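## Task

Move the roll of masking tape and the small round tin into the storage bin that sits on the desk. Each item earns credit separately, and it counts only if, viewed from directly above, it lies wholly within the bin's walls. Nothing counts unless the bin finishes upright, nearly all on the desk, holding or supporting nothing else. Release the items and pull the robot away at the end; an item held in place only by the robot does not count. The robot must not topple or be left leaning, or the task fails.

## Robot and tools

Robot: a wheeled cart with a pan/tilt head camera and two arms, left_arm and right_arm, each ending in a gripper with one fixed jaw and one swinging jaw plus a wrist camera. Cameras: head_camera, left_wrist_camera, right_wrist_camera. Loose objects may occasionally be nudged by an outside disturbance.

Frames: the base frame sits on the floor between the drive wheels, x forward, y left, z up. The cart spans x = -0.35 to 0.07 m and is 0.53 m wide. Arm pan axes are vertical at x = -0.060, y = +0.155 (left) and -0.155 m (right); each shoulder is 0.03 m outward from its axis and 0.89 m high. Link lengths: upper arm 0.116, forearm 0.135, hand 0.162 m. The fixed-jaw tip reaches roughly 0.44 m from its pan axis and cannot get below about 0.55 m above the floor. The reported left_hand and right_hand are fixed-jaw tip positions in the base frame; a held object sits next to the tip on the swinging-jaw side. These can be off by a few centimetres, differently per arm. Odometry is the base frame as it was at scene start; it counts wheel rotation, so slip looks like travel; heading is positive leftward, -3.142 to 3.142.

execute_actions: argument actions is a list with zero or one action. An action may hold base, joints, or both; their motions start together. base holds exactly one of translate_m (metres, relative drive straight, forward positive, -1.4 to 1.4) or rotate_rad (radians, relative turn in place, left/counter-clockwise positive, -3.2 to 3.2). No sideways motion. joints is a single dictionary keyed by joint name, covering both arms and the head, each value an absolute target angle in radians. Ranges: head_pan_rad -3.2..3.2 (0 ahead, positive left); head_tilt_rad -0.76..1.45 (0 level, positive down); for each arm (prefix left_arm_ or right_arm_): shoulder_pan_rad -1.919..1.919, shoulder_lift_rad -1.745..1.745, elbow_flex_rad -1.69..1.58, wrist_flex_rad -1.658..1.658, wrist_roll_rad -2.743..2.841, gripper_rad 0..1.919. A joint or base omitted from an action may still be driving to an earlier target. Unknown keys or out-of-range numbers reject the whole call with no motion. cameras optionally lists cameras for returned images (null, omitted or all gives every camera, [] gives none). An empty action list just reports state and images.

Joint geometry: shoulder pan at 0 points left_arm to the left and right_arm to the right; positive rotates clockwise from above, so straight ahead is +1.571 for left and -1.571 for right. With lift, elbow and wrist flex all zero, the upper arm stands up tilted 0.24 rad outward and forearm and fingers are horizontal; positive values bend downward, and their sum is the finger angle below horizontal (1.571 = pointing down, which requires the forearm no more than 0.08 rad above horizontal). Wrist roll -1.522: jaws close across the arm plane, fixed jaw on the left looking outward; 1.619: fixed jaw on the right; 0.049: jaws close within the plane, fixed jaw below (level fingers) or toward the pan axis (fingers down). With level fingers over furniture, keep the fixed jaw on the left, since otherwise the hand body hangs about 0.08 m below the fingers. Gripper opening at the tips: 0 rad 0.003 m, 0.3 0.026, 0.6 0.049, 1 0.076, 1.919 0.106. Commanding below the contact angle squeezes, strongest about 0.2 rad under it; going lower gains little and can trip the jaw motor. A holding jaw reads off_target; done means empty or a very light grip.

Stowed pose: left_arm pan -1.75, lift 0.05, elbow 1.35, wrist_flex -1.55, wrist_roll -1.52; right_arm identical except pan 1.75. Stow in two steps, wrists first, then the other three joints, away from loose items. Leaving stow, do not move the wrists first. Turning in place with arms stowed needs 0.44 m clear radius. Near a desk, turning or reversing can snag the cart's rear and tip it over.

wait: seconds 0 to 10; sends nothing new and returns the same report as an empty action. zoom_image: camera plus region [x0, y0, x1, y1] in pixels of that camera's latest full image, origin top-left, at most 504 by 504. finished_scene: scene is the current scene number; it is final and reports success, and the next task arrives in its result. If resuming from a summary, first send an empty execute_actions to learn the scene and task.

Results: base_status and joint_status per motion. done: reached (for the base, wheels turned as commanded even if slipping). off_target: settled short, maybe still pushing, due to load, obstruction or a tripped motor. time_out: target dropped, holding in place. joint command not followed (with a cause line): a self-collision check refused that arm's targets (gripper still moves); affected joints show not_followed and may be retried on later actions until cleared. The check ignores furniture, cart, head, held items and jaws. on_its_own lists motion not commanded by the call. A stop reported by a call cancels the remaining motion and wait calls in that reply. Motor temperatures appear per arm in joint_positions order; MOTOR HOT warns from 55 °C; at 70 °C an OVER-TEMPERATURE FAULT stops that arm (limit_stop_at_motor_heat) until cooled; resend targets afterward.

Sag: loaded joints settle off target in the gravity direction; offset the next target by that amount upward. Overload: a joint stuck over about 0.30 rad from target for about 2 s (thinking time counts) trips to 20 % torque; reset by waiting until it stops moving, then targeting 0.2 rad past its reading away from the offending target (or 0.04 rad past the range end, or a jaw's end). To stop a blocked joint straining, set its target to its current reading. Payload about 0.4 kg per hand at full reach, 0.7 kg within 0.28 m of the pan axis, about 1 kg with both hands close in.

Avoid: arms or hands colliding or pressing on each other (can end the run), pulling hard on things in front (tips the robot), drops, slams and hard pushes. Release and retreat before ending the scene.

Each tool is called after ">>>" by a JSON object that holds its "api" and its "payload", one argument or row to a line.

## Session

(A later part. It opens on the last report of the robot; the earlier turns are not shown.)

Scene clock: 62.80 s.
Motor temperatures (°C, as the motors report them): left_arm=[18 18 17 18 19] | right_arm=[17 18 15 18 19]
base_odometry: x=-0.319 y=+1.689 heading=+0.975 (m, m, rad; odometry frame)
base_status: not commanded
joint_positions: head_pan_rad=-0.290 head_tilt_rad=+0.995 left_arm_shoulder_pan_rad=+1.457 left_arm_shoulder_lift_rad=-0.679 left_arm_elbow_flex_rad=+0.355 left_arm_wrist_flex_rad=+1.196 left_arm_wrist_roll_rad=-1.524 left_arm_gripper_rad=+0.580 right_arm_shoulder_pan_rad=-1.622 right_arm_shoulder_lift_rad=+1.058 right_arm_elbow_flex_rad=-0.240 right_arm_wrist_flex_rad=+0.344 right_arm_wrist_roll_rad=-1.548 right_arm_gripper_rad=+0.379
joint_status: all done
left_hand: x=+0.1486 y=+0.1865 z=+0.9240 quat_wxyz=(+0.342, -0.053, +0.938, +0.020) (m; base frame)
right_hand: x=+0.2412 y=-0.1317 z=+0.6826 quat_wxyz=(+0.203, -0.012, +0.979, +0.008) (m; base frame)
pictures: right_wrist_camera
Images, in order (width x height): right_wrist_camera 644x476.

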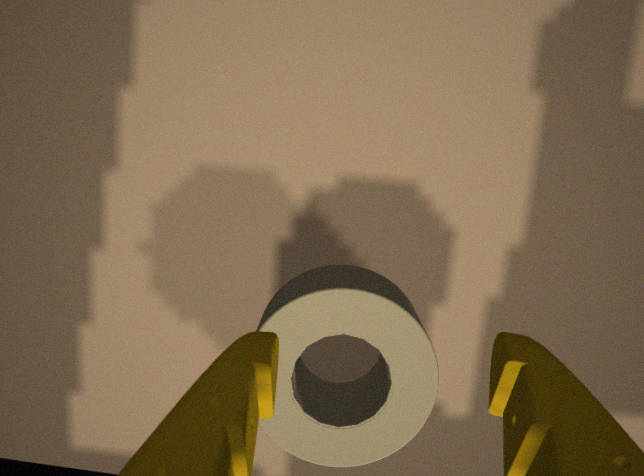

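>>> {"api": "execute_actions", "payload": {
  "actions": [
    {"base":{"translate_m":-0.01},"joints":{"right_arm_gripper_rad":0.95,"right_arm_shoulder_pan_rad":-1.687}}
  ],
  "cameras": []
}}

>>> {"api": "execute_actions", "payload": {
  "actions": [
    {"joints":{"right_arm_shoulder_lift_rad":1.53,"right_arm_elbow_flex_rad":-0.65,"right_arm_wrist_flex_rad":0.235}}
  ],
  "cameras": ["right_wrist_camera"]
}}

Scene clock: 63.83 s.
Motor temperatures (°C, as the motors report them): left_arm=[18 18 17 18 19] | right_arm=[17 18 15 18 19]
base_odometry: x=-0.325 y=+1.680 heading=+0.975 (m, m, rad; odometry frame)
base_status: done
joint_positions: head_pan_rad=-0.290 head_tilt_rad=+0.995 left_arm_shoulder_pan_rad=+1.457 left_arm_shoulder_lift_rad=-0.679 left_arm_elbow_flex_rad=+0.355 left_arm_wrist_flex_rad=+1.196 left_arm_wrist_roll_rad=-1.524 left_arm_gripper_rad=+0.580 right_arm_shoulder_pan_rad=-1.681 right_arm_shoulder_lift_rad=+1.058 right_arm_elbow_flex_rad=-0.240 right_arm_wrist_flex_rad=+0.344 right_arm_wrist_roll_rad=-1.548 right_arm_gripper_rad=+0.940
joint_status: all done
left_hand: x=+0.1486 y=+0.1865 z=+0.9240 quat_wxyz=(+0.342, -0.053, +0.938, +0.020) (m; base frame)
right_hand: x=+0.2394 y=-0.1142 z=+0.6826 quat_wxyz=(+0.202, -0.041, +0.978, +0.014) (m; base frame)
pictures: none
No camera images: the call's "cameras" was empty. Leave "cameras" out to get every camera's image.

Scene clock: 65.00 s.
Motor temperatures (°C, as the motors report them): left_arm=[18 18 17 18 19] | right_arm=[17 18 15 18 19]
base_odometry: x=-0.325 y=+1.680 heading=+0.975 (m, m, rad; odometry frame)
base_status: not commanded
joint_positions: head_pan_rad=-0.290 head_tilt_rad=+0.995 left_arm_shoulder_pan_rad=+1.457 left_arm_shoulder_lift_rad=-0.679 left_arm_elbow_flex_rad=+0.355 left_arm_wrist_flex_rad=+1.196 left_arm_wrist_roll_rad=-1.524 left_arm_gripper_rad=+0.580 right_arm_shoulder_pan_rad=-1.681 right_arm_shoulder_lift_rad=+1.550 right_arm_elbow_flex_rad=-0.621 right_arm_wrist_flex_rad=+0.248 right_arm_wrist_roll_rad=-1.548 right_arm_gripper_rad=+0.941
joint_status: all done
left_hand: x=+0.1486 y=+0.1865 z=+0.9240 quat_wxyz=(+0.342, -0.053, +0.938, +0.020) (m; base frame)
right_hand: x=+0.2273 y=-0.1155 z=+0.6150 quat_wxyz=(+0.195, -0.041, +0.980, +0.013) (m; base frame)
pictures: right_wrist_camera
Images, in order (width x height): right_wrist_camera 644x476.

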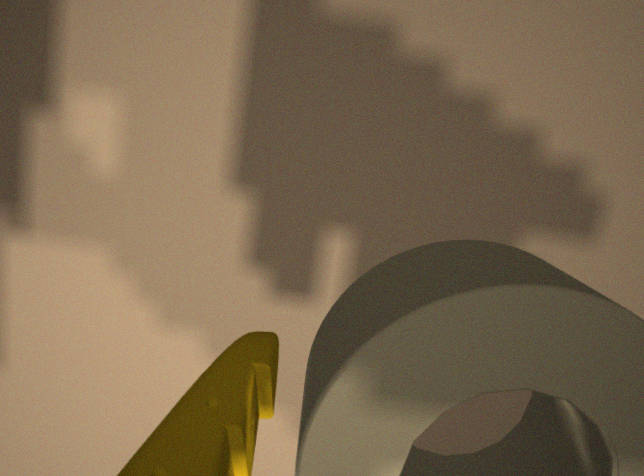

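>>> {"api": "execute_actions", "payload": {
  "actions": [
    {"joints":{"right_arm_gripper_rad":0.38}}
  ],
  "cameras": ["right_wrist_camera"]
}}

Scene clock: 65.97 s.
Motor temperatures (°C, as the motors report them): left_arm=[18 18 17 18 19] | right_arm=[17 18 15 18 19]
base_odometry: x=-0.325 y=+1.680 heading=+0.975 (m, m, rad; odometry frame)
base_status: not commanded
joint_positions: head_pan_rad=-0.290 head_tilt_rad=+0.995 left_arm_shoulder_pan_rad=+1.457 left_arm_shoulder_lift_rad=-0.679 left_arm_elbow_flex_rad=+0.355 left_arm_wrist_flex_rad=+1.196 left_arm_wrist_roll_rad=-1.524 left_arm_gripper_rad=+0.580 right_arm_shoulder_pan_rad=-1.681 right_arm_shoulder_lift_rad=+1.550 right_arm_elbow_flex_rad=-0.622 right_arm_wrist_flex_rad=+0.248 right_arm_wrist_roll_rad=-1.548 right_arm_gripper_rad=+0.635
joint_status: right_arm_gripper_rad off_target (ended at +0.635, target +0.380)
left_hand: x=+0.1486 y=+0.1865 z=+0.9240 quat_wxyz=(+0.342, -0.053, +0.938, +0.020) (m; base frame)
right_hand: x=+0.2276 y=-0.1155 z=+0.6152 quat_wxyz=(+0.196, -0.041, +0.980, +0.013) (m; base frame)
pictures: right_wrist_camera
Images, in order (width x height): right_wrist_camera 644x476.

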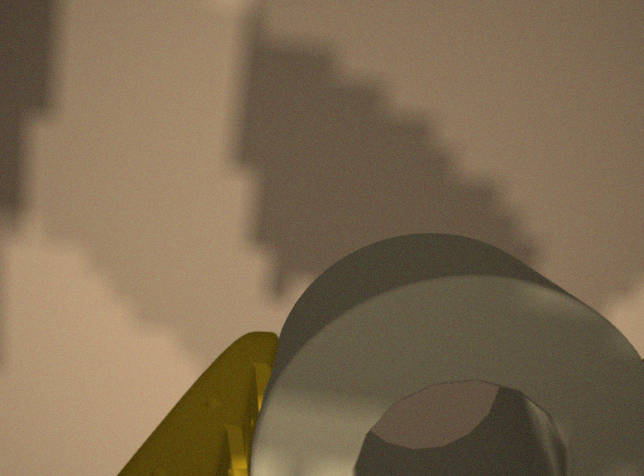

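>>> {"api": "execute_actions", "payload": {
  "actions": [
    {"joints":{"right_arm_gripper_rad":0.44,"right_arm_shoulder_lift_rad":1.2,"right_arm_elbow_flex_rad":-0.45,"right_arm_wrist_flex_rad":0.35}}
  ],
  "cameras": []
}}

>>> {"api": "execute_actions", "payload": {
  "actions": [
    {"base":{"translate_m":-0.5},"joints":{"right_arm_shoulder_lift_rad":-0.7,"right_arm_elbow_flex_rad":0.35,"right_arm_wrist_flex_rad":1.1,"right_arm_shoulder_pan_rad":-1.5,"head_pan_rad":2.5,"head_tilt_rad":0.5}}
  ],
  "cameras": ["head_camera","right_wrist_camera"]
}}

Scene clock: 67.10 s.
Motor temperatures (°C, as the motors report them): left_arm=[18 18 17 18 19] | right_arm=[17 18 15 18 19]
base_odometry: x=-0.325 y=+1.680 heading=+0.975 (m, m, rad; odometry frame)
base_status: not commanded
joint_positions: head_pan_rad=-0.290 head_tilt_rad=+0.995 left_arm_shoulder_pan_rad=+1.457 left_arm_shoulder_lift_rad=-0.679 left_arm_elbow_flex_rad=+0.355 left_arm_wrist_flex_rad=+1.196 left_arm_wrist_roll_rad=-1.524 left_arm_gripper_rad=+0.580 right_arm_shoulder_pan_rad=-1.681 right_arm_shoulder_lift_rad=+1.264 right_arm_elbow_flex_rad=-0.449 right_arm_wrist_flex_rad=+0.344 right_arm_wrist_roll_rad=-1.548 right_arm_gripper_rad=+0.635
joint_status: right_arm_gripper_rad off_target (ended at +0.635, target +0.440); the others done
left_hand: x=+0.1486 y=+0.1865 z=+0.9240 quat_wxyz=(+0.342, -0.053, +0.938, +0.020) (m; base frame)
right_hand: x=+0.2440 y=-0.1137 z=+0.6597 quat_wxyz=(+0.204, -0.041, +0.978, +0.014) (m; base frame)
pictures: none
No camera images: the call's "cameras" was empty. Leave "cameras" out to get every camera's image.

Scene clock: 70.53 s.
Motor temperatures (°C, as the motors report them): left_arm=[18 18 17 18 19] | right_arm=[17 18 15 18 19]
base_odometry: x=-0.605 y=+1.266 heading=+0.976 (m, m, rad; odometry frame)
base_status: done
joint_positions: head_pan_rad=+2.490 head_tilt_rad=+0.514 left_arm_shoulder_pan_rad=+1.457 left_arm_shoulder_lift_rad=-0.679 left_arm_elbow_flex_rad=+0.355 left_arm_wrist_flex_rad=+1.196 left_arm_wrist_roll_rad=-1.524 left_arm_gripper_rad=+0.580 right_arm_shoulder_pan_rad=-1.506 right_arm_shoulder_lift_rad=-0.675 right_arm_elbow_flex_rad=+0.353 right_arm_wrist_flex_rad=+1.099 right_arm_wrist_roll_rad=-1.548 right_arm_gripper_rad=+0.635
joint_status: all done
left_hand: x=+0.1486 y=+0.1865 z=+0.9240 quat_wxyz=(+0.342, -0.053, +0.938, +0.020) (m; base frame)
right_hand: x=+0.1627 y=-0.1617 z=+0.9344 quat_wxyz=(+0.386, +0.042, +0.921, -0.007) (m; base frame)
pictures: head_camera, right_wrist_camera
Images, in order (width x height): head_camera 644x476, right_wrist_camera 644x476.

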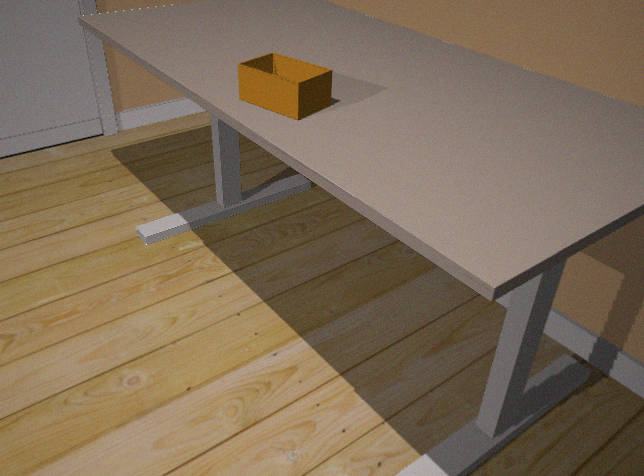

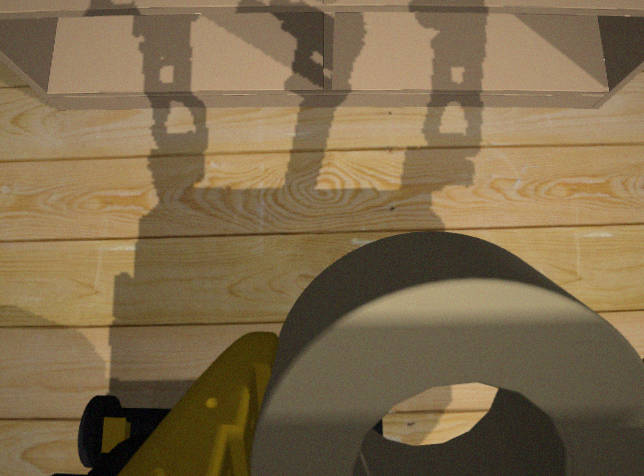

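>>> {"api": "execute_actions", "payload": {
  "actions": [
    {"base":{"translate_m":-1.03},"joints":{"head_pan_rad":0,"head_tilt_rad":0.95}}
  ],
  "cameras": []
}}

>>> {"api": "execute_actions", "payload": {
  "actions": [
    {"base":{"rotate_rad":1.57}}
  ],
  "cameras": []
}}

>>> {"api": "execute_actions", "payload": {
  "actions": [
    {"base":{"translate_m":0.36}}
  ],
  "cameras": ["head_camera"]
}}

Scene clock: 76.67 s.
Motor temperatures (°C, as the motors report them): left_arm=[18 18 17 18 19] | right_arm=[17 18 15 18 19]
base_odometry: x=-1.181 y=+0.411 heading=+0.978 (m, m, rad; odometry frame)
base_status: done
joint_positions: head_pan_rad=+0.010 head_tilt_rad=+0.945 left_arm_shoulder_pan_rad=+1.457 left_arm_shoulder_lift_rad=-0.679 left_arm_elbow_flex_rad=+0.355 left_arm_wrist_flex_rad=+1.196 left_arm_wrist_roll_rad=-1.524 left_arm_gripper_rad=+0.580 right_arm_shoulder_pan_rad=-1.506 right_arm_shoulder_lift_rad=-0.675 right_arm_elbow_flex_rad=+0.353 right_arm_wrist_flex_rad=+1.099 right_arm_wrist_roll_rad=-1.548 right_arm_gripper_rad=+0.635
joint_status: all done
left_hand: x=+0.1486 y=+0.1865 z=+0.9240 quat_wxyz=(+0.342, -0.053, +0.938, +0.020) (m; base frame)
right_hand: x=+0.1627 y=-0.1617 z=+0.9344 quat_wxyz=(+0.386, +0.042, +0.921, -0.007) (m; base frame)
pictures: none
No camera images: the call's "cameras" was empty. Leave "cameras" out to get every camera's image.

Scene clock: 79.33 s.
Motor temperatures (°C, as the motors report them): left_arm=[18 18 17 18 19] | right_arm=[17 18 15 18 19]
base_odometry: x=-1.181 y=+0.411 heading=+2.547 (m, m, rad; odometry frame)
base_status: done
joint_positions: head_pan_rad=+0.010 head_tilt_rad=+0.945 left_arm_shoulder_pan_rad=+1.457 left_arm_shoulder_lift_rad=-0.679 left_arm_elbow_flex_rad=+0.355 left_arm_wrist_flex_rad=+1.196 left_arm_wrist_roll_rad=-1.524 left_arm_gripper_rad=+0.580 right_arm_shoulder_pan_rad=-1.506 right_arm_shoulder_lift_rad=-0.675 right_arm_elbow_flex_rad=+0.353 right_arm_wrist_flex_rad=+1.099 right_arm_wrist_roll_rad=-1.548 right_arm_gripper_rad=+0.635
joint_status: not commanded
left_hand: x=+0.1486 y=+0.1865 z=+0.9240 quat_wxyz=(+0.342, -0.053, +0.938, +0.020) (m; base frame)
right_hand: x=+0.1627 y=-0.1617 z=+0.9344 quat_wxyz=(+0.386, +0.042, +0.921, -0.007) (m; base frame)
pictures: none
No camera images: the call's "cameras" was empty. Leave "cameras" out to get every camera's image.

Scene clock: 81.90 s.
Motor temperatures (°C, as the motors report them): left_arm=[18 18 17 18 19] | right_arm=[17 18 15 18 19]
base_odometry: x=-1.480 y=+0.612 heading=+2.548 (m, m, rad; odometry frame)
base_status: done
joint_positions: head_pan_rad=+0.010 head_tilt_rad=+0.945 left_arm_shoulder_pan_rad=+1.457 left_arm_shoulder_lift_rad=-0.679 left_arm_elbow_flex_rad=+0.355 left_arm_wrist_flex_rad=+1.196 left_arm_wrist_roll_rad=-1.524 left_arm_gripper_rad=+0.580 right_arm_shoulder_pan_rad=-1.506 right_arm_shoulder_lift_rad=-0.677 right_arm_elbow_flex_rad=+0.353 right_arm_wrist_flex_rad=+1.099 right_arm_wrist_roll_rad=-1.548 right_arm_gripper_rad=+0.635
joint_status: not commanded
left_hand: x=+0.1486 y=+0.1865 z=+0.9240 quat_wxyz=(+0.342, -0.053, +0.938, +0.020) (m; base frame)
right_hand: x=+0.1626 y=-0.1617 z=+0.9347 quat_wxyz=(+0.387, +0.042, +0.921, -0.007) (m; base frame)
pictures: head_camera
Images, in order (width x height): head_camera 644x476.

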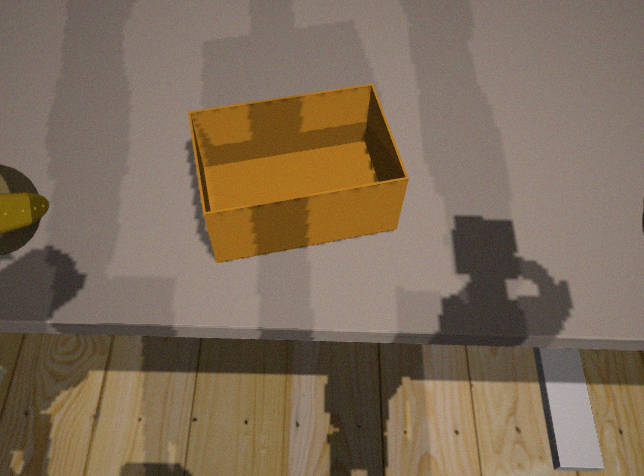

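>>> {"api": "execute_actions", "payload": {
  "actions": [
    {"base":{"translate_m":0.055},"joints":{"left_arm_shoulder_pan_rad":1.83,"left_arm_shoulder_lift_rad":0.47,"left_arm_elbow_flex_rad":-0.64,"left_arm_wrist_flex_rad":1.25,"left_arm_wrist_roll_rad":-1.08,"right_arm_shoulder_pan_rad":-1.3,"head_tilt_rad":1.02}}
  ],
  "cameras": ["head_camera","left_wrist_camera"]
}}

Scene clock: 83.83 s.
Motor temperatures (°C, as the motors report them): left_arm=[18 18 17 18 19] | right_arm=[17 18 15 18 19]
base_odometry: x=-1.526 y=+0.643 heading=+2.549 (m, m, rad; odometry frame)
base_status: done
joint_positions: head_pan_rad=+0.010 head_tilt_rad=+1.015 left_arm_shoulder_pan_rad=+1.821 left_arm_shoulder_lift_rad=+0.490 left_arm_elbow_flex_rad=-0.598 left_arm_wrist_flex_rad=+1.247 left_arm_wrist_roll_rad=-1.088 left_arm_gripper_rad=+0.580 right_arm_shoulder_pan_rad=-1.306 right_arm_shoulder_lift_rad=-0.677 right_arm_elbow_flex_rad=+0.353 right_arm_wrist_flex_rad=+1.099 right_arm_wrist_roll_rad=-1.548 right_arm_gripper_rad=+0.635
joint_status: all done
left_hand: x=+0.2378 y=+0.0861 z=+0.8526 quat_wxyz=(+0.202, -0.090, +0.973, -0.072) (m; base frame)
right_hand: x=+0.1569 y=-0.2057 z=+0.9347 quat_wxyz=(+0.384, +0.134, +0.912, -0.046) (m; base frame)
pictures: head_camera, left_wrist_camera
Images, in order (width x height): head_camera 644x476, left_wrist_camera 644x476.

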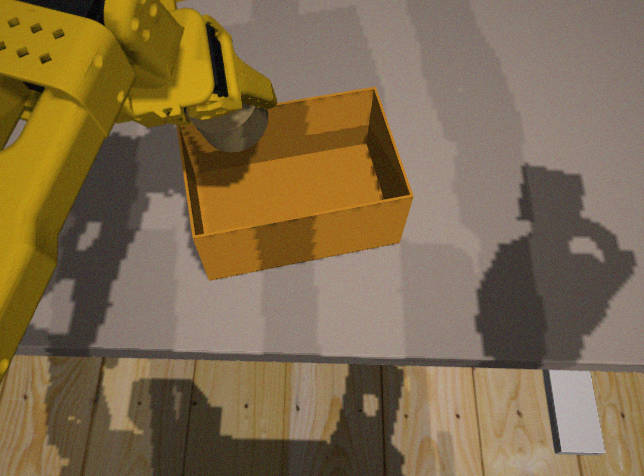

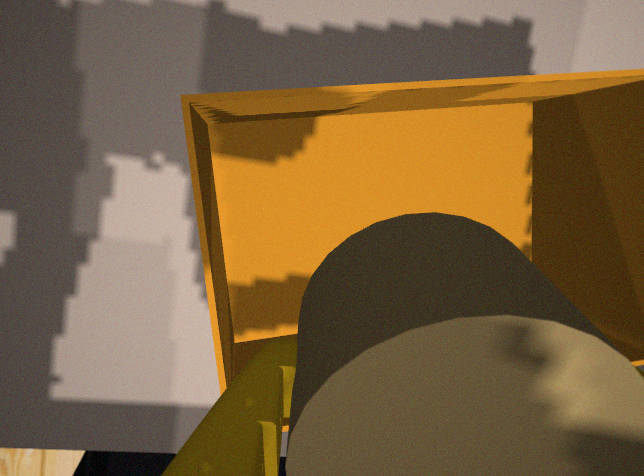

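>>> {"api": "execute_actions", "payload": {
  "actions": [
    {"joints":{"left_arm_shoulder_pan_rad":1.86,"left_arm_shoulder_lift_rad":0.785,"left_arm_elbow_flex_rad":-0.5,"left_arm_wrist_flex_rad":0.925}}
  ],
  "cameras": ["head_camera","left_wrist_camera"]
}}

Scene clock: 85.10 s.
Motor temperatures (°C, as the motors report them): left_arm=[18 18 17 18 19] | right_arm=[17 18 15 18 19]
base_odometry: x=-1.526 y=+0.643 heading=+2.549 (m, m, rad; odometry frame)
base_status: not commanded
joint_positions: head_pan_rad=+0.010 head_tilt_rad=+1.015 left_arm_shoulder_pan_rad=+1.852 left_arm_shoulder_lift_rad=+0.808 left_arm_elbow_flex_rad=-0.494 left_arm_wrist_flex_rad=+0.937 left_arm_wrist_roll_rad=-1.088 left_arm_gripper_rad=+0.580 right_arm_shoulder_pan_rad=-1.306 right_arm_shoulder_lift_rad=-0.677 right_arm_elbow_flex_rad=+0.353 right_arm_wrist_flex_rad=+1.099 right_arm_wrist_roll_rad=-1.548 right_arm_gripper_rad=+0.635
joint_status: all done
left_hand: x=+0.2380 y=+0.0763 z=+0.7614 quat_wxyz=(+0.149, -0.076, +0.984, -0.056) (m; base frame)
right_hand: x=+0.1569 y=-0.2057 z=+0.9347 quat_wxyz=(+0.384, +0.134, +0.912, -0.046) (m; base frame)
pictures: head_camera, left_wrist_camera
Images, in order (width x height): head_camera 644x476, left_wrist_camera 644x476.

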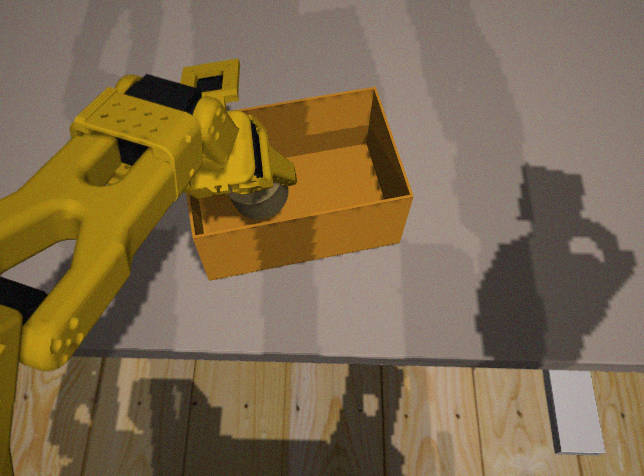

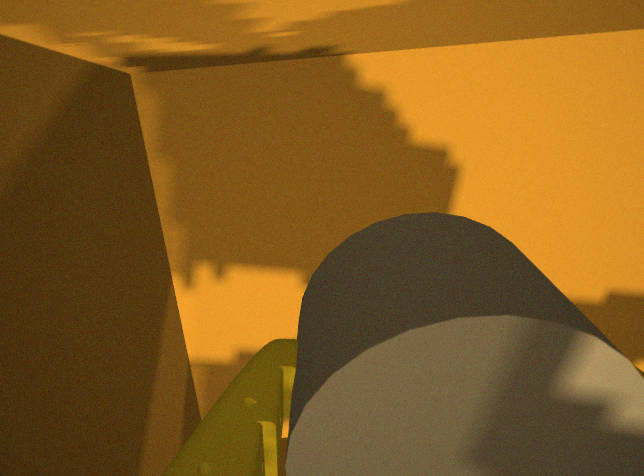

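>>> {"api": "execute_actions", "payload": {
  "actions": [
    {"joints":{"left_arm_shoulder_pan_rad":1.815,"left_arm_shoulder_lift_rad":0.86,"left_arm_wrist_flex_rad":0.86}}
  ],
  "cameras": ["head_camera","left_wrist_camera"]
}}

Scene clock: 85.87 s.
Motor temperatures (°C, as the motors report them): left_arm=[18 18 17 18 19] | right_arm=[17 18 15 18 19]
base_odometry: x=-1.526 y=+0.643 heading=+2.549 (m, m, rad; odometry frame)
base_status: not commanded
joint_positions: head_pan_rad=+0.010 head_tilt_rad=+1.015 left_arm_shoulder_pan_rad=+1.825 left_arm_shoulder_lift_rad=+0.883 left_arm_elbow_flex_rad=-0.494 left_arm_wrist_flex_rad=+0.871 left_arm_wrist_roll_rad=-1.088 left_arm_gripper_rad=+0.580 right_arm_shoulder_pan_rad=-1.306 right_arm_shoulder_lift_rad=-0.677 right_arm_elbow_flex_rad=+0.353 right_arm_wrist_flex_rad=+1.099 right_arm_wrist_roll_rad=-1.548 right_arm_gripper_rad=+0.635
joint_status: all done
left_hand: x=+0.2394 y=+0.0842 z=+0.7436 quat_wxyz=(+0.146, -0.089, +0.984, -0.052) (m; base frame)
right_hand: x=+0.1569 y=-0.2057 z=+0.9347 quat_wxyz=(+0.384, +0.134, +0.912, -0.046) (m; base frame)
pictures: head_camera, left_wrist_camera
Images, in order (width x height): head_camera 644x476, left_wrist_camera 644x476.

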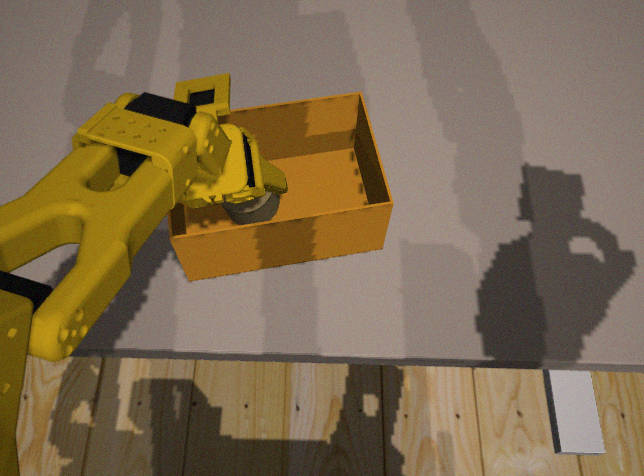

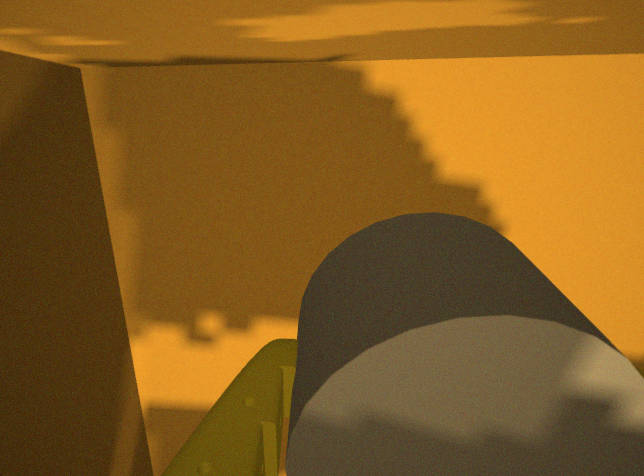

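>>> {"api": "execute_actions", "payload": {
  "actions": [
    {"joints":{"left_arm_gripper_rad":0.75}}
  ],
  "cameras": ["left_wrist_camera"]
}}

>>> {"api": "execute_actions", "payload": {
  "actions": [
    {"joints":{"left_arm_shoulder_lift_rad":0.44,"left_arm_elbow_flex_rad":-0.64,"left_arm_wrist_flex_rad":1.25}}
  ],
  "cameras": []
}}

>>> {"api": "execute_actions", "payload": {
  "actions": [
    {"base":{"rotate_rad":0.22},"joints":{"left_arm_shoulder_lift_rad":-0.7,"left_arm_elbow_flex_rad":0.3,"left_arm_shoulder_pan_rad":1.2}}
  ],
  "cameras": ["head_camera"]
}}

Scene clock: 86.83 s.
Motor temperatures (°C, as the motors report them): left_arm=[18 18 17 18 19] | right_arm=[17 18 15 18 19]
base_odometry: x=-1.526 y=+0.643 heading=+2.549 (m, m, rad; odometry frame)
base_status: not commanded
joint_positions: head_pan_rad=+0.010 head_tilt_rad=+1.015 left_arm_shoulder_pan_rad=+1.825 left_arm_shoulder_lift_rad=+0.883 left_arm_elbow_flex_rad=-0.494 left_arm_wrist_flex_rad=+0.871 left_arm_wrist_roll_rad=-1.088 left_arm_gripper_rad=+0.741 right_arm_shoulder_pan_rad=-1.306 right_arm_shoulder_lift_rad=-0.677 right_arm_elbow_flex_rad=+0.353 right_arm_wrist_flex_rad=+1.099 right_arm_wrist_roll_rad=-1.548 right_arm_gripper_rad=+0.635
joint_status: all done
left_hand: x=+0.2394 y=+0.0842 z=+0.7436 quat_wxyz=(+0.146, -0.089, +0.984, -0.052) (m; base frame)
right_hand: x=+0.1569 y=-0.2057 z=+0.9347 quat_wxyz=(+0.384, +0.134, +0.912, -0.046) (m; base frame)
pictures: left_wrist_camera
Images, in order (width x height): left_wrist_camera 644x476.

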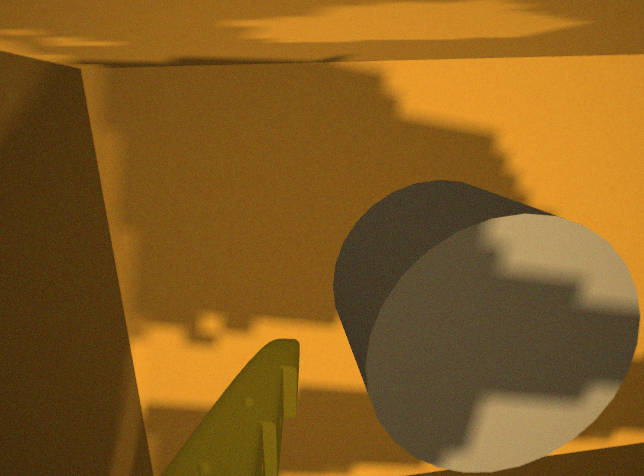

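Scene clock: 87.90 s.
Motor temperatures (°C, as the motors report them): left_arm=[18 18 17 18 19] | right_arm=[17 18 15 18 19]
base_odometry: x=-1.526 y=+0.643 heading=+2.549 (m, m, rad; odometry frame)
base_status: not commanded
joint_positions: head_pan_rad=+0.010 head_tilt_rad=+1.015 left_arm_shoulder_pan_rad=+1.824 left_arm_shoulder_lift_rad=+0.495 left_arm_elbow_flex_rad=-0.603 left_arm_wrist_flex_rad=+1.244 left_arm_wrist_roll_rad=-1.088 left_arm_gripper_rad=+0.742 right_arm_shoulder_pan_rad=-1.306 right_arm_shoulder_lift_rad=-0.677 right_arm_elbow_flex_rad=+0.353 right_arm_wrist_flex_rad=+1.099 right_arm_wrist_roll_rad=-1.548 right_arm_gripper_rad=+0.635
joint_status: all done
left_hand: x=+0.2384 y=+0.0849 z=+0.8524 quat_wxyz=(+0.203, -0.088, +0.972, -0.073) (m; base frame)
right_hand: x=+0.1569 y=-0.2057 z=+0.9347 quat_wxyz=(+0.384, +0.134, +0.912, -0.046) (m; base frame)
pictures: none
No camera images: the call's "cameras" was empty. Leave "cameras" out to get every camera's image.

Scene clock: 89.40 s.
Motor temperatures (°C, as the motors report them): left_arm=[18 18 17 18 19] | right_arm=[17 18 15 18 19]
base_odometry: x=-1.526 y=+0.643 heading=+2.767 (m, m, rad; odometry frame)
base_status: done
joint_positions: head_pan_rad=+0.010 head_tilt_rad=+1.015 left_arm_shoulder_pan_rad=+1.209 left_arm_shoulder_lift_rad=-0.677 left_arm_elbow_flex_rad=+0.304 left_arm_wrist_flex_rad=+1.246 left_arm_wrist_roll_rad=-1.088 left_arm_gripper_rad=+0.742 right_arm_shoulder_pan_rad=-1.305 right_arm_shoulder_lift_rad=-0.677 right_arm_elbow_flex_rad=+0.353 right_arm_wrist_flex_rad=+1.099 right_arm_wrist_roll_rad=-1.548 right_arm_gripper_rad=+0.635
joint_status: all done
left_hand: x=+0.1301 y=+0.2344 z=+0.9281 quat_wxyz=(+0.342, -0.364, +0.866, -0.012) (m; base frame)
right_hand: x=+0.1568 y=-0.2060 z=+0.9347 quat_wxyz=(+0.384, +0.134, +0.912, -0.046) (m; base frame)
pictures: head_camera
Images, in order (width x height): head_camera 644x476.

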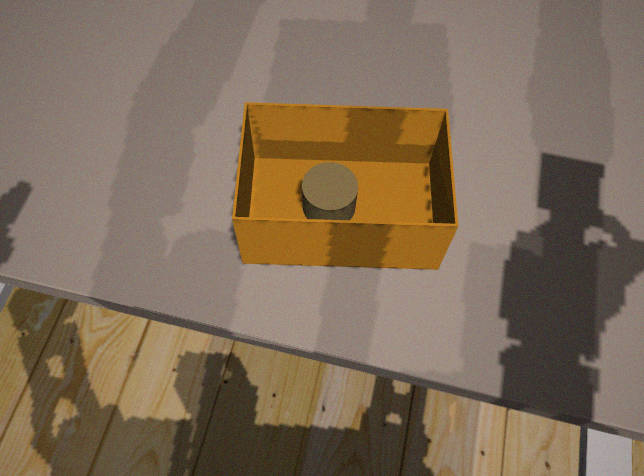

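>>> {"api": "execute_actions", "payload": {
  "actions": [
    {"joints":{"right_arm_shoulder_pan_rad":-1.87,"right_arm_shoulder_lift_rad":0.65,"right_arm_elbow_flex_rad":-0.75,"right_arm_wrist_flex_rad":1.14,"right_arm_wrist_roll_rad":-1.12}}
  ],
  "cameras": ["head_camera","right_wrist_camera"]
}}

Scene clock: 91.93 s.
Motor temperatures (°C, as the motors report them): left_arm=[18 18 17 18 19] | right_arm=[17 18 15 18 19]
base_odometry: x=-1.526 y=+0.643 heading=+2.767 (m, m, rad; odometry frame)
base_status: not commanded
joint_positions: head_pan_rad=+0.010 head_tilt_rad=+1.015 left_arm_shoulder_pan_rad=+1.209 left_arm_shoulder_lift_rad=-0.677 left_arm_elbow_flex_rad=+0.304 left_arm_wrist_flex_rad=+1.246 left_arm_wrist_roll_rad=-1.088 left_arm_gripper_rad=+0.742 right_arm_shoulder_pan_rad=-1.865 right_arm_shoulder_lift_rad=+0.676 right_arm_elbow_flex_rad=-0.708 right_arm_wrist_flex_rad=+1.136 right_arm_wrist_roll_rad=-1.128 right_arm_gripper_rad=+0.635
joint_status: all done
left_hand: x=+0.1301 y=+0.2344 z=+0.9281 quat_wxyz=(+0.342, -0.364, +0.866, -0.012) (m; base frame)
right_hand: x=+0.2506 y=-0.0536 z=+0.8290 quat_wxyz=(+0.231, -0.328, +0.916, -0.012) (m; base frame)
pictures: head_camera, right_wrist_camera
Images, in order (width x height): head_camera 644x476, right_wrist_camera 644x476.

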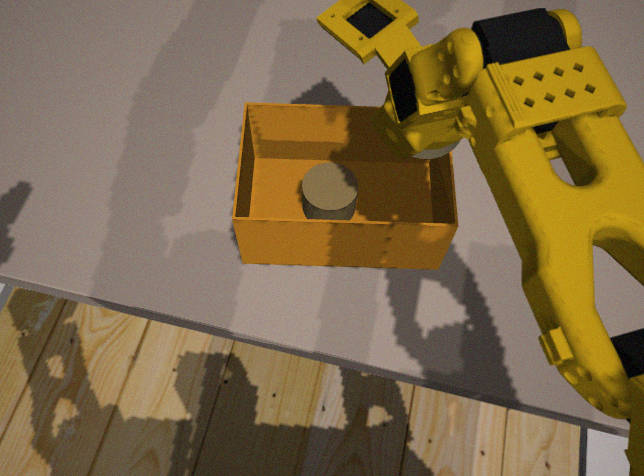

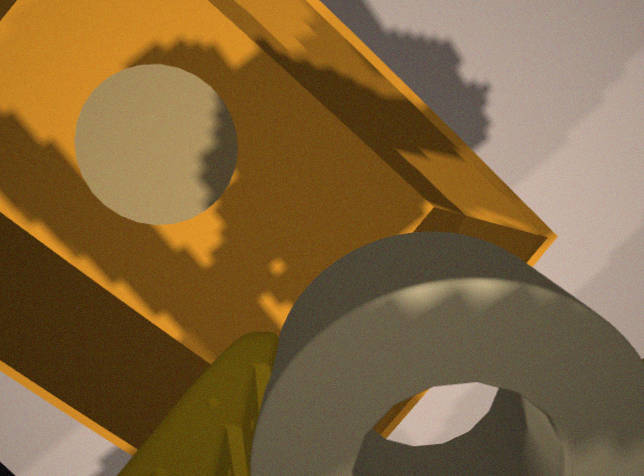

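>>> {"api": "execute_actions", "payload": {
  "actions": [
    {"base":{"rotate_rad":0.07},"joints":{"right_arm_wrist_roll_rad":-1.2}}
  ],
  "cameras": []
}}

>>> {"api": "execute_actions", "payload": {
  "actions": [
    {"joints":{"right_arm_shoulder_lift_rad":0.745,"right_arm_elbow_flex_rad":-0.5,"right_arm_wrist_flex_rad":0.83}}
  ],
  "cameras": ["head_camera","right_wrist_camera"]
}}

Scene clock: 92.90 s.
Motor temperatures (°C, as the motors report them): left_arm=[18 18 17 18 19] | right_arm=[17 18 15 18 19]
base_odometry: x=-1.526 y=+0.643 heading=+2.840 (m, m, rad; odometry frame)
base_status: done
joint_positions: head_pan_rad=+0.010 head_tilt_rad=+1.015 left_arm_shoulder_pan_rad=+1.209 left_arm_shoulder_lift_rad=-0.679 left_arm_elbow_flex_rad=+0.304 left_arm_wrist_flex_rad=+1.246 left_arm_wrist_roll_rad=-1.088 left_arm_gripper_rad=+0.742 right_arm_shoulder_pan_rad=-1.866 right_arm_shoulder_lift_rad=+0.676 right_arm_elbow_flex_rad=-0.708 right_arm_wrist_flex_rad=+1.136 right_arm_wrist_roll_rad=-1.193 right_arm_gripper_rad=+0.635
joint_status: all done
left_hand: x=+0.1301 y=+0.2344 z=+0.9284 quat_wxyz=(+0.343, -0.364, +0.866, -0.012) (m; base frame)
right_hand: x=+0.2508 y=-0.0528 z=+0.8292 quat_wxyz=(+0.231, -0.299, +0.926, -0.004) (m; base frame)
pictures: none
No camera images: the call's "cameras" was empty. Leave "cameras" out to get every camera's image.

Scene clock: 93.90 s.
Motor temperatures (°C, as the motors report them): left_arm=[18 18 17 18 19] | right_arm=[17 18 15 18 19]
base_odometry: x=-1.526 y=+0.643 heading=+2.840 (m, m, rad; odometry frame)
base_status: not commanded
joint_positions: head_pan_rad=+0.010 head_tilt_rad=+1.015 left_arm_shoulder_pan_rad=+1.209 left_arm_shoulder_lift_rad=-0.679 left_arm_elbow_flex_rad=+0.304 left_arm_wrist_flex_rad=+1.246 left_arm_wrist_roll_rad=-1.088 left_arm_gripper_rad=+0.742 right_arm_shoulder_pan_rad=-1.866 right_arm_shoulder_lift_rad=+0.773 right_arm_elbow_flex_rad=-0.496 right_arm_wrist_flex_rad=+0.844 right_arm_wrist_roll_rad=-1.193 right_arm_gripper_rad=+0.635
joint_status: all done
left_hand: x=+0.1301 y=+0.2344 z=+0.9284 quat_wxyz=(+0.343, -0.364, +0.866, -0.012) (m; base frame)
right_hand: x=+0.2513 y=-0.0527 z=+0.7775 quat_wxyz=(+0.223, -0.300, +0.928, -0.004) (m; base frame)
pictures: head_camera, right_wrist_camera
Images, in order (width x height): head_camera 644x476, right_wrist_camera 644x476.

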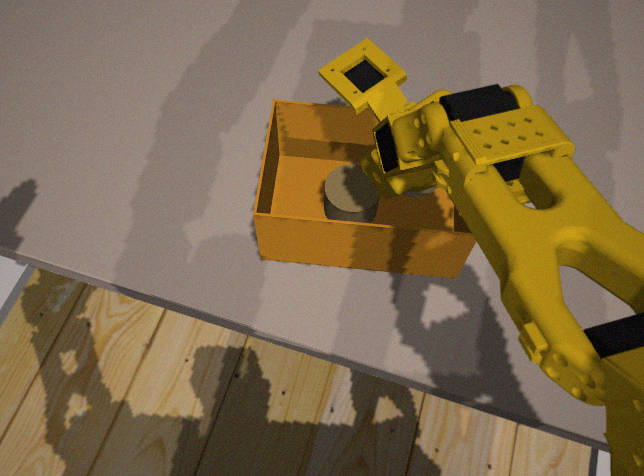

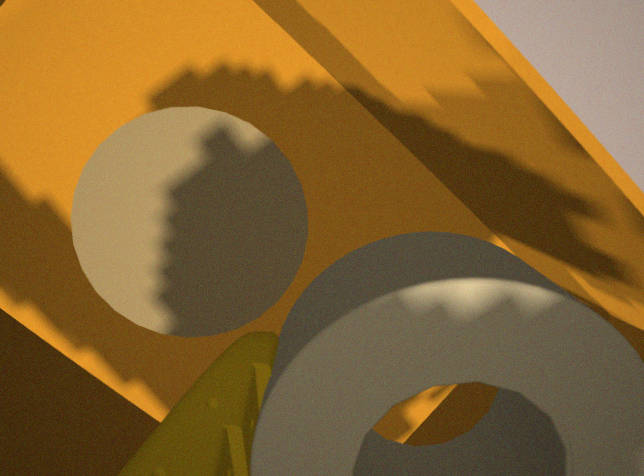

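>>> {"api": "execute_actions", "payload": {
  "actions": [
    {"joints":{"right_arm_shoulder_pan_rad":-1.83,"right_arm_wrist_roll_rad":-0.98,"right_arm_shoulder_lift_rad":0.845,"right_arm_wrist_flex_rad":0.75}}
  ],
  "cameras": ["head_camera","right_wrist_camera"]
}}

Scene clock: 95.17 s.
Motor temperatures (°C, as the motors report them): left_arm=[18 18 17 18 19] | right_arm=[17 18 15 18 19]
base_odometry: x=-1.526 y=+0.643 heading=+2.840 (m, m, rad; odometry frame)
base_status: not commanded
joint_positions: head_pan_rad=+0.010 head_tilt_rad=+1.015 left_arm_shoulder_pan_rad=+1.209 left_arm_shoulder_lift_rad=-0.679 left_arm_elbow_flex_rad=+0.304 left_arm_wrist_flex_rad=+1.246 left_arm_wrist_roll_rad=-1.088 left_arm_gripper_rad=+0.742 right_arm_shoulder_pan_rad=-1.836 right_arm_shoulder_lift_rad=+0.872 right_arm_elbow_flex_rad=-0.496 right_arm_wrist_flex_rad=+0.765 right_arm_wrist_roll_rad=-0.989 right_arm_gripper_rad=+0.635
joint_status: all done
left_hand: x=+0.1301 y=+0.2344 z=+0.9284 quat_wxyz=(+0.343, -0.364, +0.866, -0.012) (m; base frame)
right_hand: x=+0.2521 y=-0.0636 z=+0.7526 quat_wxyz=(+0.211, -0.380, +0.900, -0.029) (m; base frame)
pictures: head_camera, right_wrist_camera
Images, in order (width x height): head_camera 644x476, right_wrist_camera 644x476.

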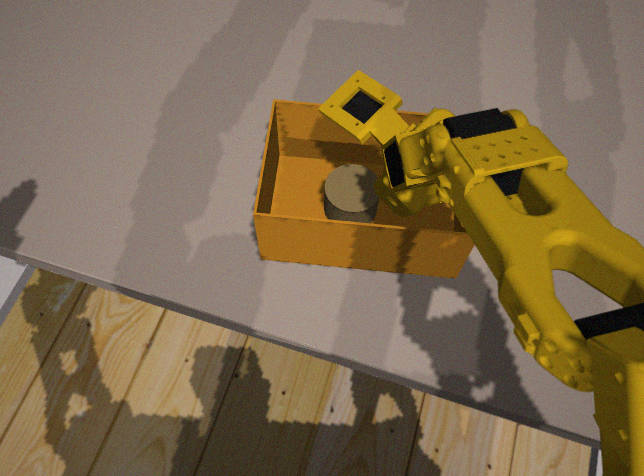

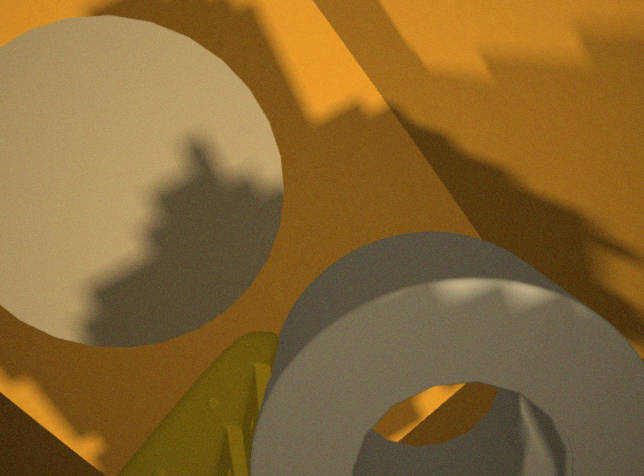

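Clear of the tin; lower further.

>>> {"api": "execute_actions", "payload": {
  "actions": [
    {"joints":{"right_arm_shoulder_lift_rad":0.925,"right_arm_wrist_flex_rad":0.68}}
  ],
  "cameras": ["head_camera","right_wrist_camera"]
}}

>>> {"api": "execute_actions", "payload": {
  "actions": [
    {"joints":{"right_arm_gripper_rad":0.78}}
  ],
  "cameras": ["right_wrist_camera"]
}}

>>> {"api": "execute_actions", "payload": {
  "actions": [
    {"joints":{"right_arm_shoulder_lift_rad":0.6,"right_arm_elbow_flex_rad":-0.75,"right_arm_wrist_flex_rad":1.16}}
  ],
  "cameras": ["head_camera","right_wrist_camera"]
}}

Scene clock: 96.07 s.
Motor temperatures (°C, as the motors report them): left_arm=[18 18 17 18 19] | right_arm=[17 18 15 18 19]
base_odometry: x=-1.526 y=+0.643 heading=+2.840 (m, m, rad; odometry frame)
base_status: not commanded
joint_positions: head_pan_rad=+0.010 head_tilt_rad=+1.015 left_arm_shoulder_pan_rad=+1.209 left_arm_shoulder_lift_rad=-0.679 left_arm_elbow_flex_rad=+0.304 left_arm_wrist_flex_rad=+1.246 left_arm_wrist_roll_rad=-1.088 left_arm_gripper_rad=+0.742 right_arm_shoulder_pan_rad=-1.836 right_arm_shoulder_lift_rad=+0.952 right_arm_elbow_flex_rad=-0.496 right_arm_wrist_flex_rad=+0.693 right_arm_wrist_roll_rad=-0.989 right_arm_gripper_rad=+0.635
joint_status: all done
left_hand: x=+0.1301 y=+0.2344 z=+0.9284 quat_wxyz=(+0.343, -0.364, +0.866, -0.012) (m; base frame)
right_hand: x=+0.2507 y=-0.0640 z=+0.7336 quat_wxyz=(+0.208, -0.380, +0.901, -0.028) (m; base frame)
pictures: head_camera, right_wrist_camera
Images, in order (width x height): head_camera 644x476, right_wrist_camera 644x476.

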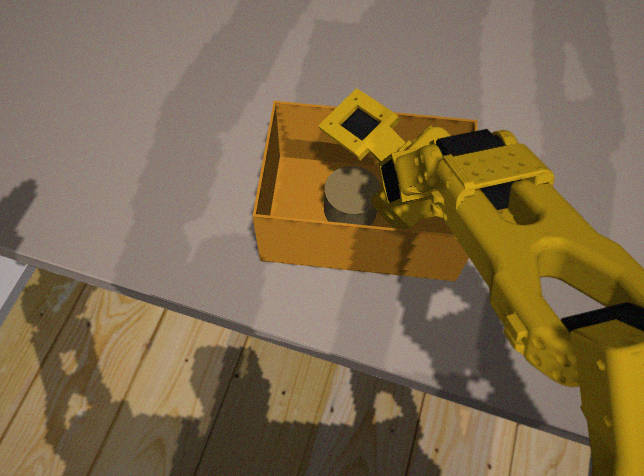

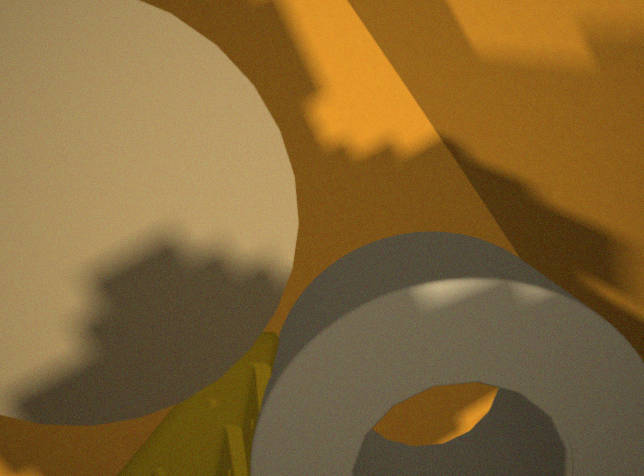

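Scene clock: 96.77 s.
Motor temperatures (°C, as the motors report them): left_arm=[18 18 17 18 19] | right_arm=[17 18 15 18 19]
base_odometry: x=-1.526 y=+0.643 heading=+2.840 (m, m, rad; odometry frame)
base_status: not commanded
joint_positions: head_pan_rad=+0.010 head_tilt_rad=+1.015 left_arm_shoulder_pan_rad=+1.209 left_arm_shoulder_lift_rad=-0.679 left_arm_elbow_flex_rad=+0.304 left_arm_wrist_flex_rad=+1.246 left_arm_wrist_roll_rad=-1.088 left_arm_gripper_rad=+0.742 right_arm_shoulder_pan_rad=-1.834 right_arm_shoulder_lift_rad=+0.952 right_arm_elbow_flex_rad=-0.496 right_arm_wrist_flex_rad=+0.693 right_arm_wrist_roll_rad=-0.989 right_arm_gripper_rad=+0.769
joint_status: all done
left_hand: x=+0.1301 y=+0.2344 z=+0.9284 quat_wxyz=(+0.343, -0.364, +0.866, -0.012) (m; base frame)
right_hand: x=+0.2509 y=-0.0644 z=+0.7336 quat_wxyz=(+0.208, -0.379, +0.901, -0.028) (m; base frame)
pictures: right_wrist_camera
Images, in order (width x height): right_wrist_camera 644x476.

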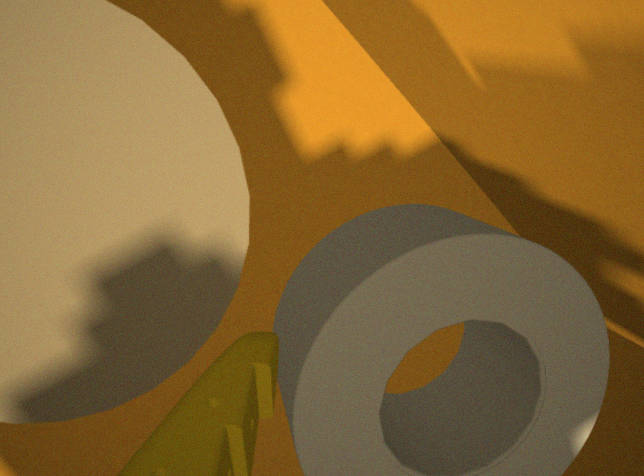

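Scene clock: 97.90 s.
Motor temperatures (°C, as the motors report them): left_arm=[18 18 17 18 19] | right_arm=[17 18 15 18 19]
base_odometry: x=-1.526 y=+0.643 heading=+2.840 (m, m, rad; odometry frame)
base_status: not commanded
joint_positions: head_pan_rad=+0.010 head_tilt_rad=+1.015 left_arm_shoulder_pan_rad=+1.209 left_arm_shoulder_lift_rad=-0.679 left_arm_elbow_flex_rad=+0.304 left_arm_wrist_flex_rad=+1.246 left_arm_wrist_roll_rad=-1.088 left_arm_gripper_rad=+0.742 right_arm_shoulder_pan_rad=-1.834 right_arm_shoulder_lift_rad=+0.658 right_arm_elbow_flex_rad=-0.714 right_arm_wrist_flex_rad=+1.154 right_arm_wrist_roll_rad=-0.989 right_arm_gripper_rad=+0.771
joint_status: all done
left_hand: x=+0.1301 y=+0.2344 z=+0.9284 quat_wxyz=(+0.343, -0.364, +0.866, -0.012) (m; base frame)
right_hand: x=+0.2522 y=-0.0641 z=+0.8340 quat_wxyz=(+0.232, -0.377, +0.896, -0.032) (m; base frame)
pictures: head_camera, right_wrist_camera
Images, in order (width x height): head_camera 644x476, right_wrist_camera 644x476.

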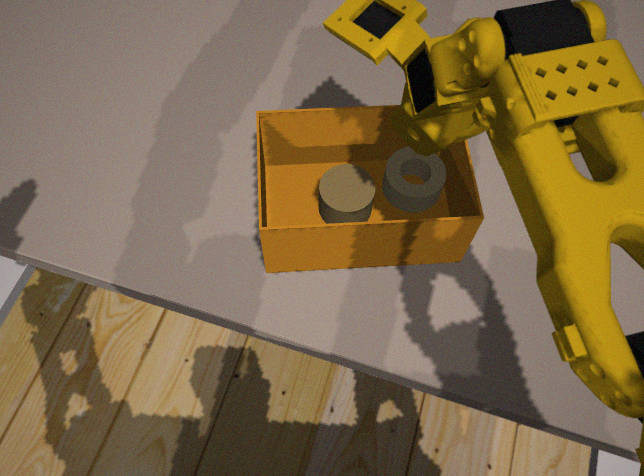

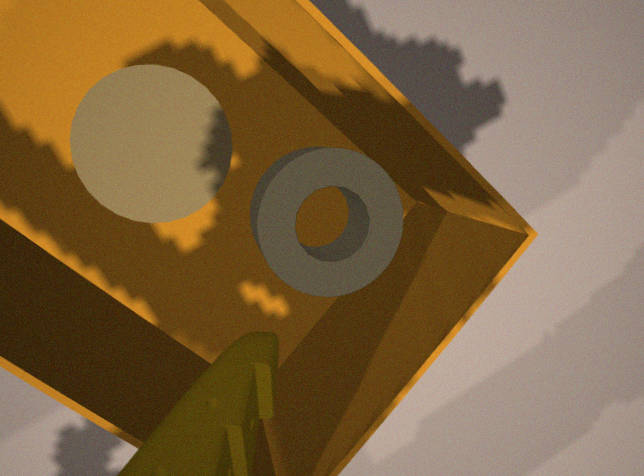

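>>> {"api": "execute_actions", "payload": {
  "actions": [
    {"base":{"translate_m":-0.25},"joints":{"right_arm_shoulder_lift_rad":-0.7,"right_arm_elbow_flex_rad":0.3,"right_arm_shoulder_pan_rad":-1.3,"head_tilt_rad":0.75}}
  ],
  "cameras": ["head_camera"]
}}

Scene clock: 100.07 s.
Motor temperatures (°C, as the motors report them): left_arm=[18 18 17 18 19] | right_arm=[17 18 15 18 19]
base_odometry: x=-1.287 y=+0.569 heading=+2.843 (m, m, rad; odometry frame)
base_status: done
joint_positions: head_pan_rad=+0.010 head_tilt_rad=+0.764 left_arm_shoulder_pan_rad=+1.209 left_arm_shoulder_lift_rad=-0.679 left_arm_elbow_flex_rad=+0.304 left_arm_wrist_flex_rad=+1.246 left_arm_wrist_roll_rad=-1.088 left_arm_gripper_rad=+0.742 right_arm_shoulder_pan_rad=-1.306 right_arm_shoulder_lift_rad=-0.678 right_arm_elbow_flex_rad=+0.303 right_arm_wrist_flex_rad=+1.156 right_arm_wrist_roll_rad=-0.989 right_arm_gripper_rad=+0.771
joint_status: all done
left_hand: x=+0.1301 y=+0.2344 z=+0.9284 quat_wxyz=(+0.343, -0.364, +0.866, -0.012) (m; base frame)
right_hand: x=+0.1505 y=-0.2052 z=+0.9376 quat_wxyz=(+0.355, -0.124, +0.915, -0.150) (m; base frame)
pictures: head_camera
Images, in order (width x height): head_camera 644x476.

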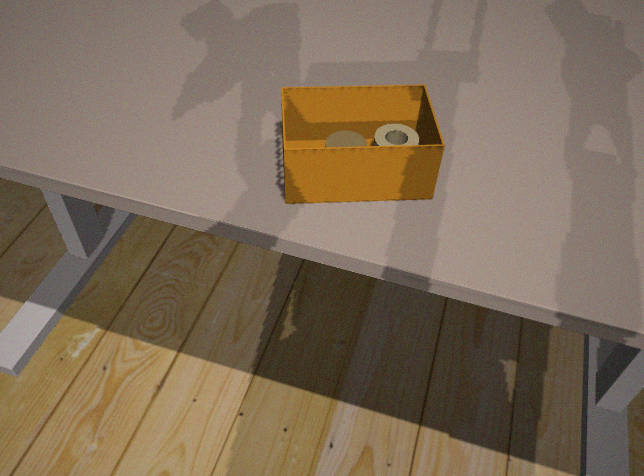

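>>> {"api": "finished_scene", "payload": {
  "scene": 2
}}

The scene is finished: the task was done.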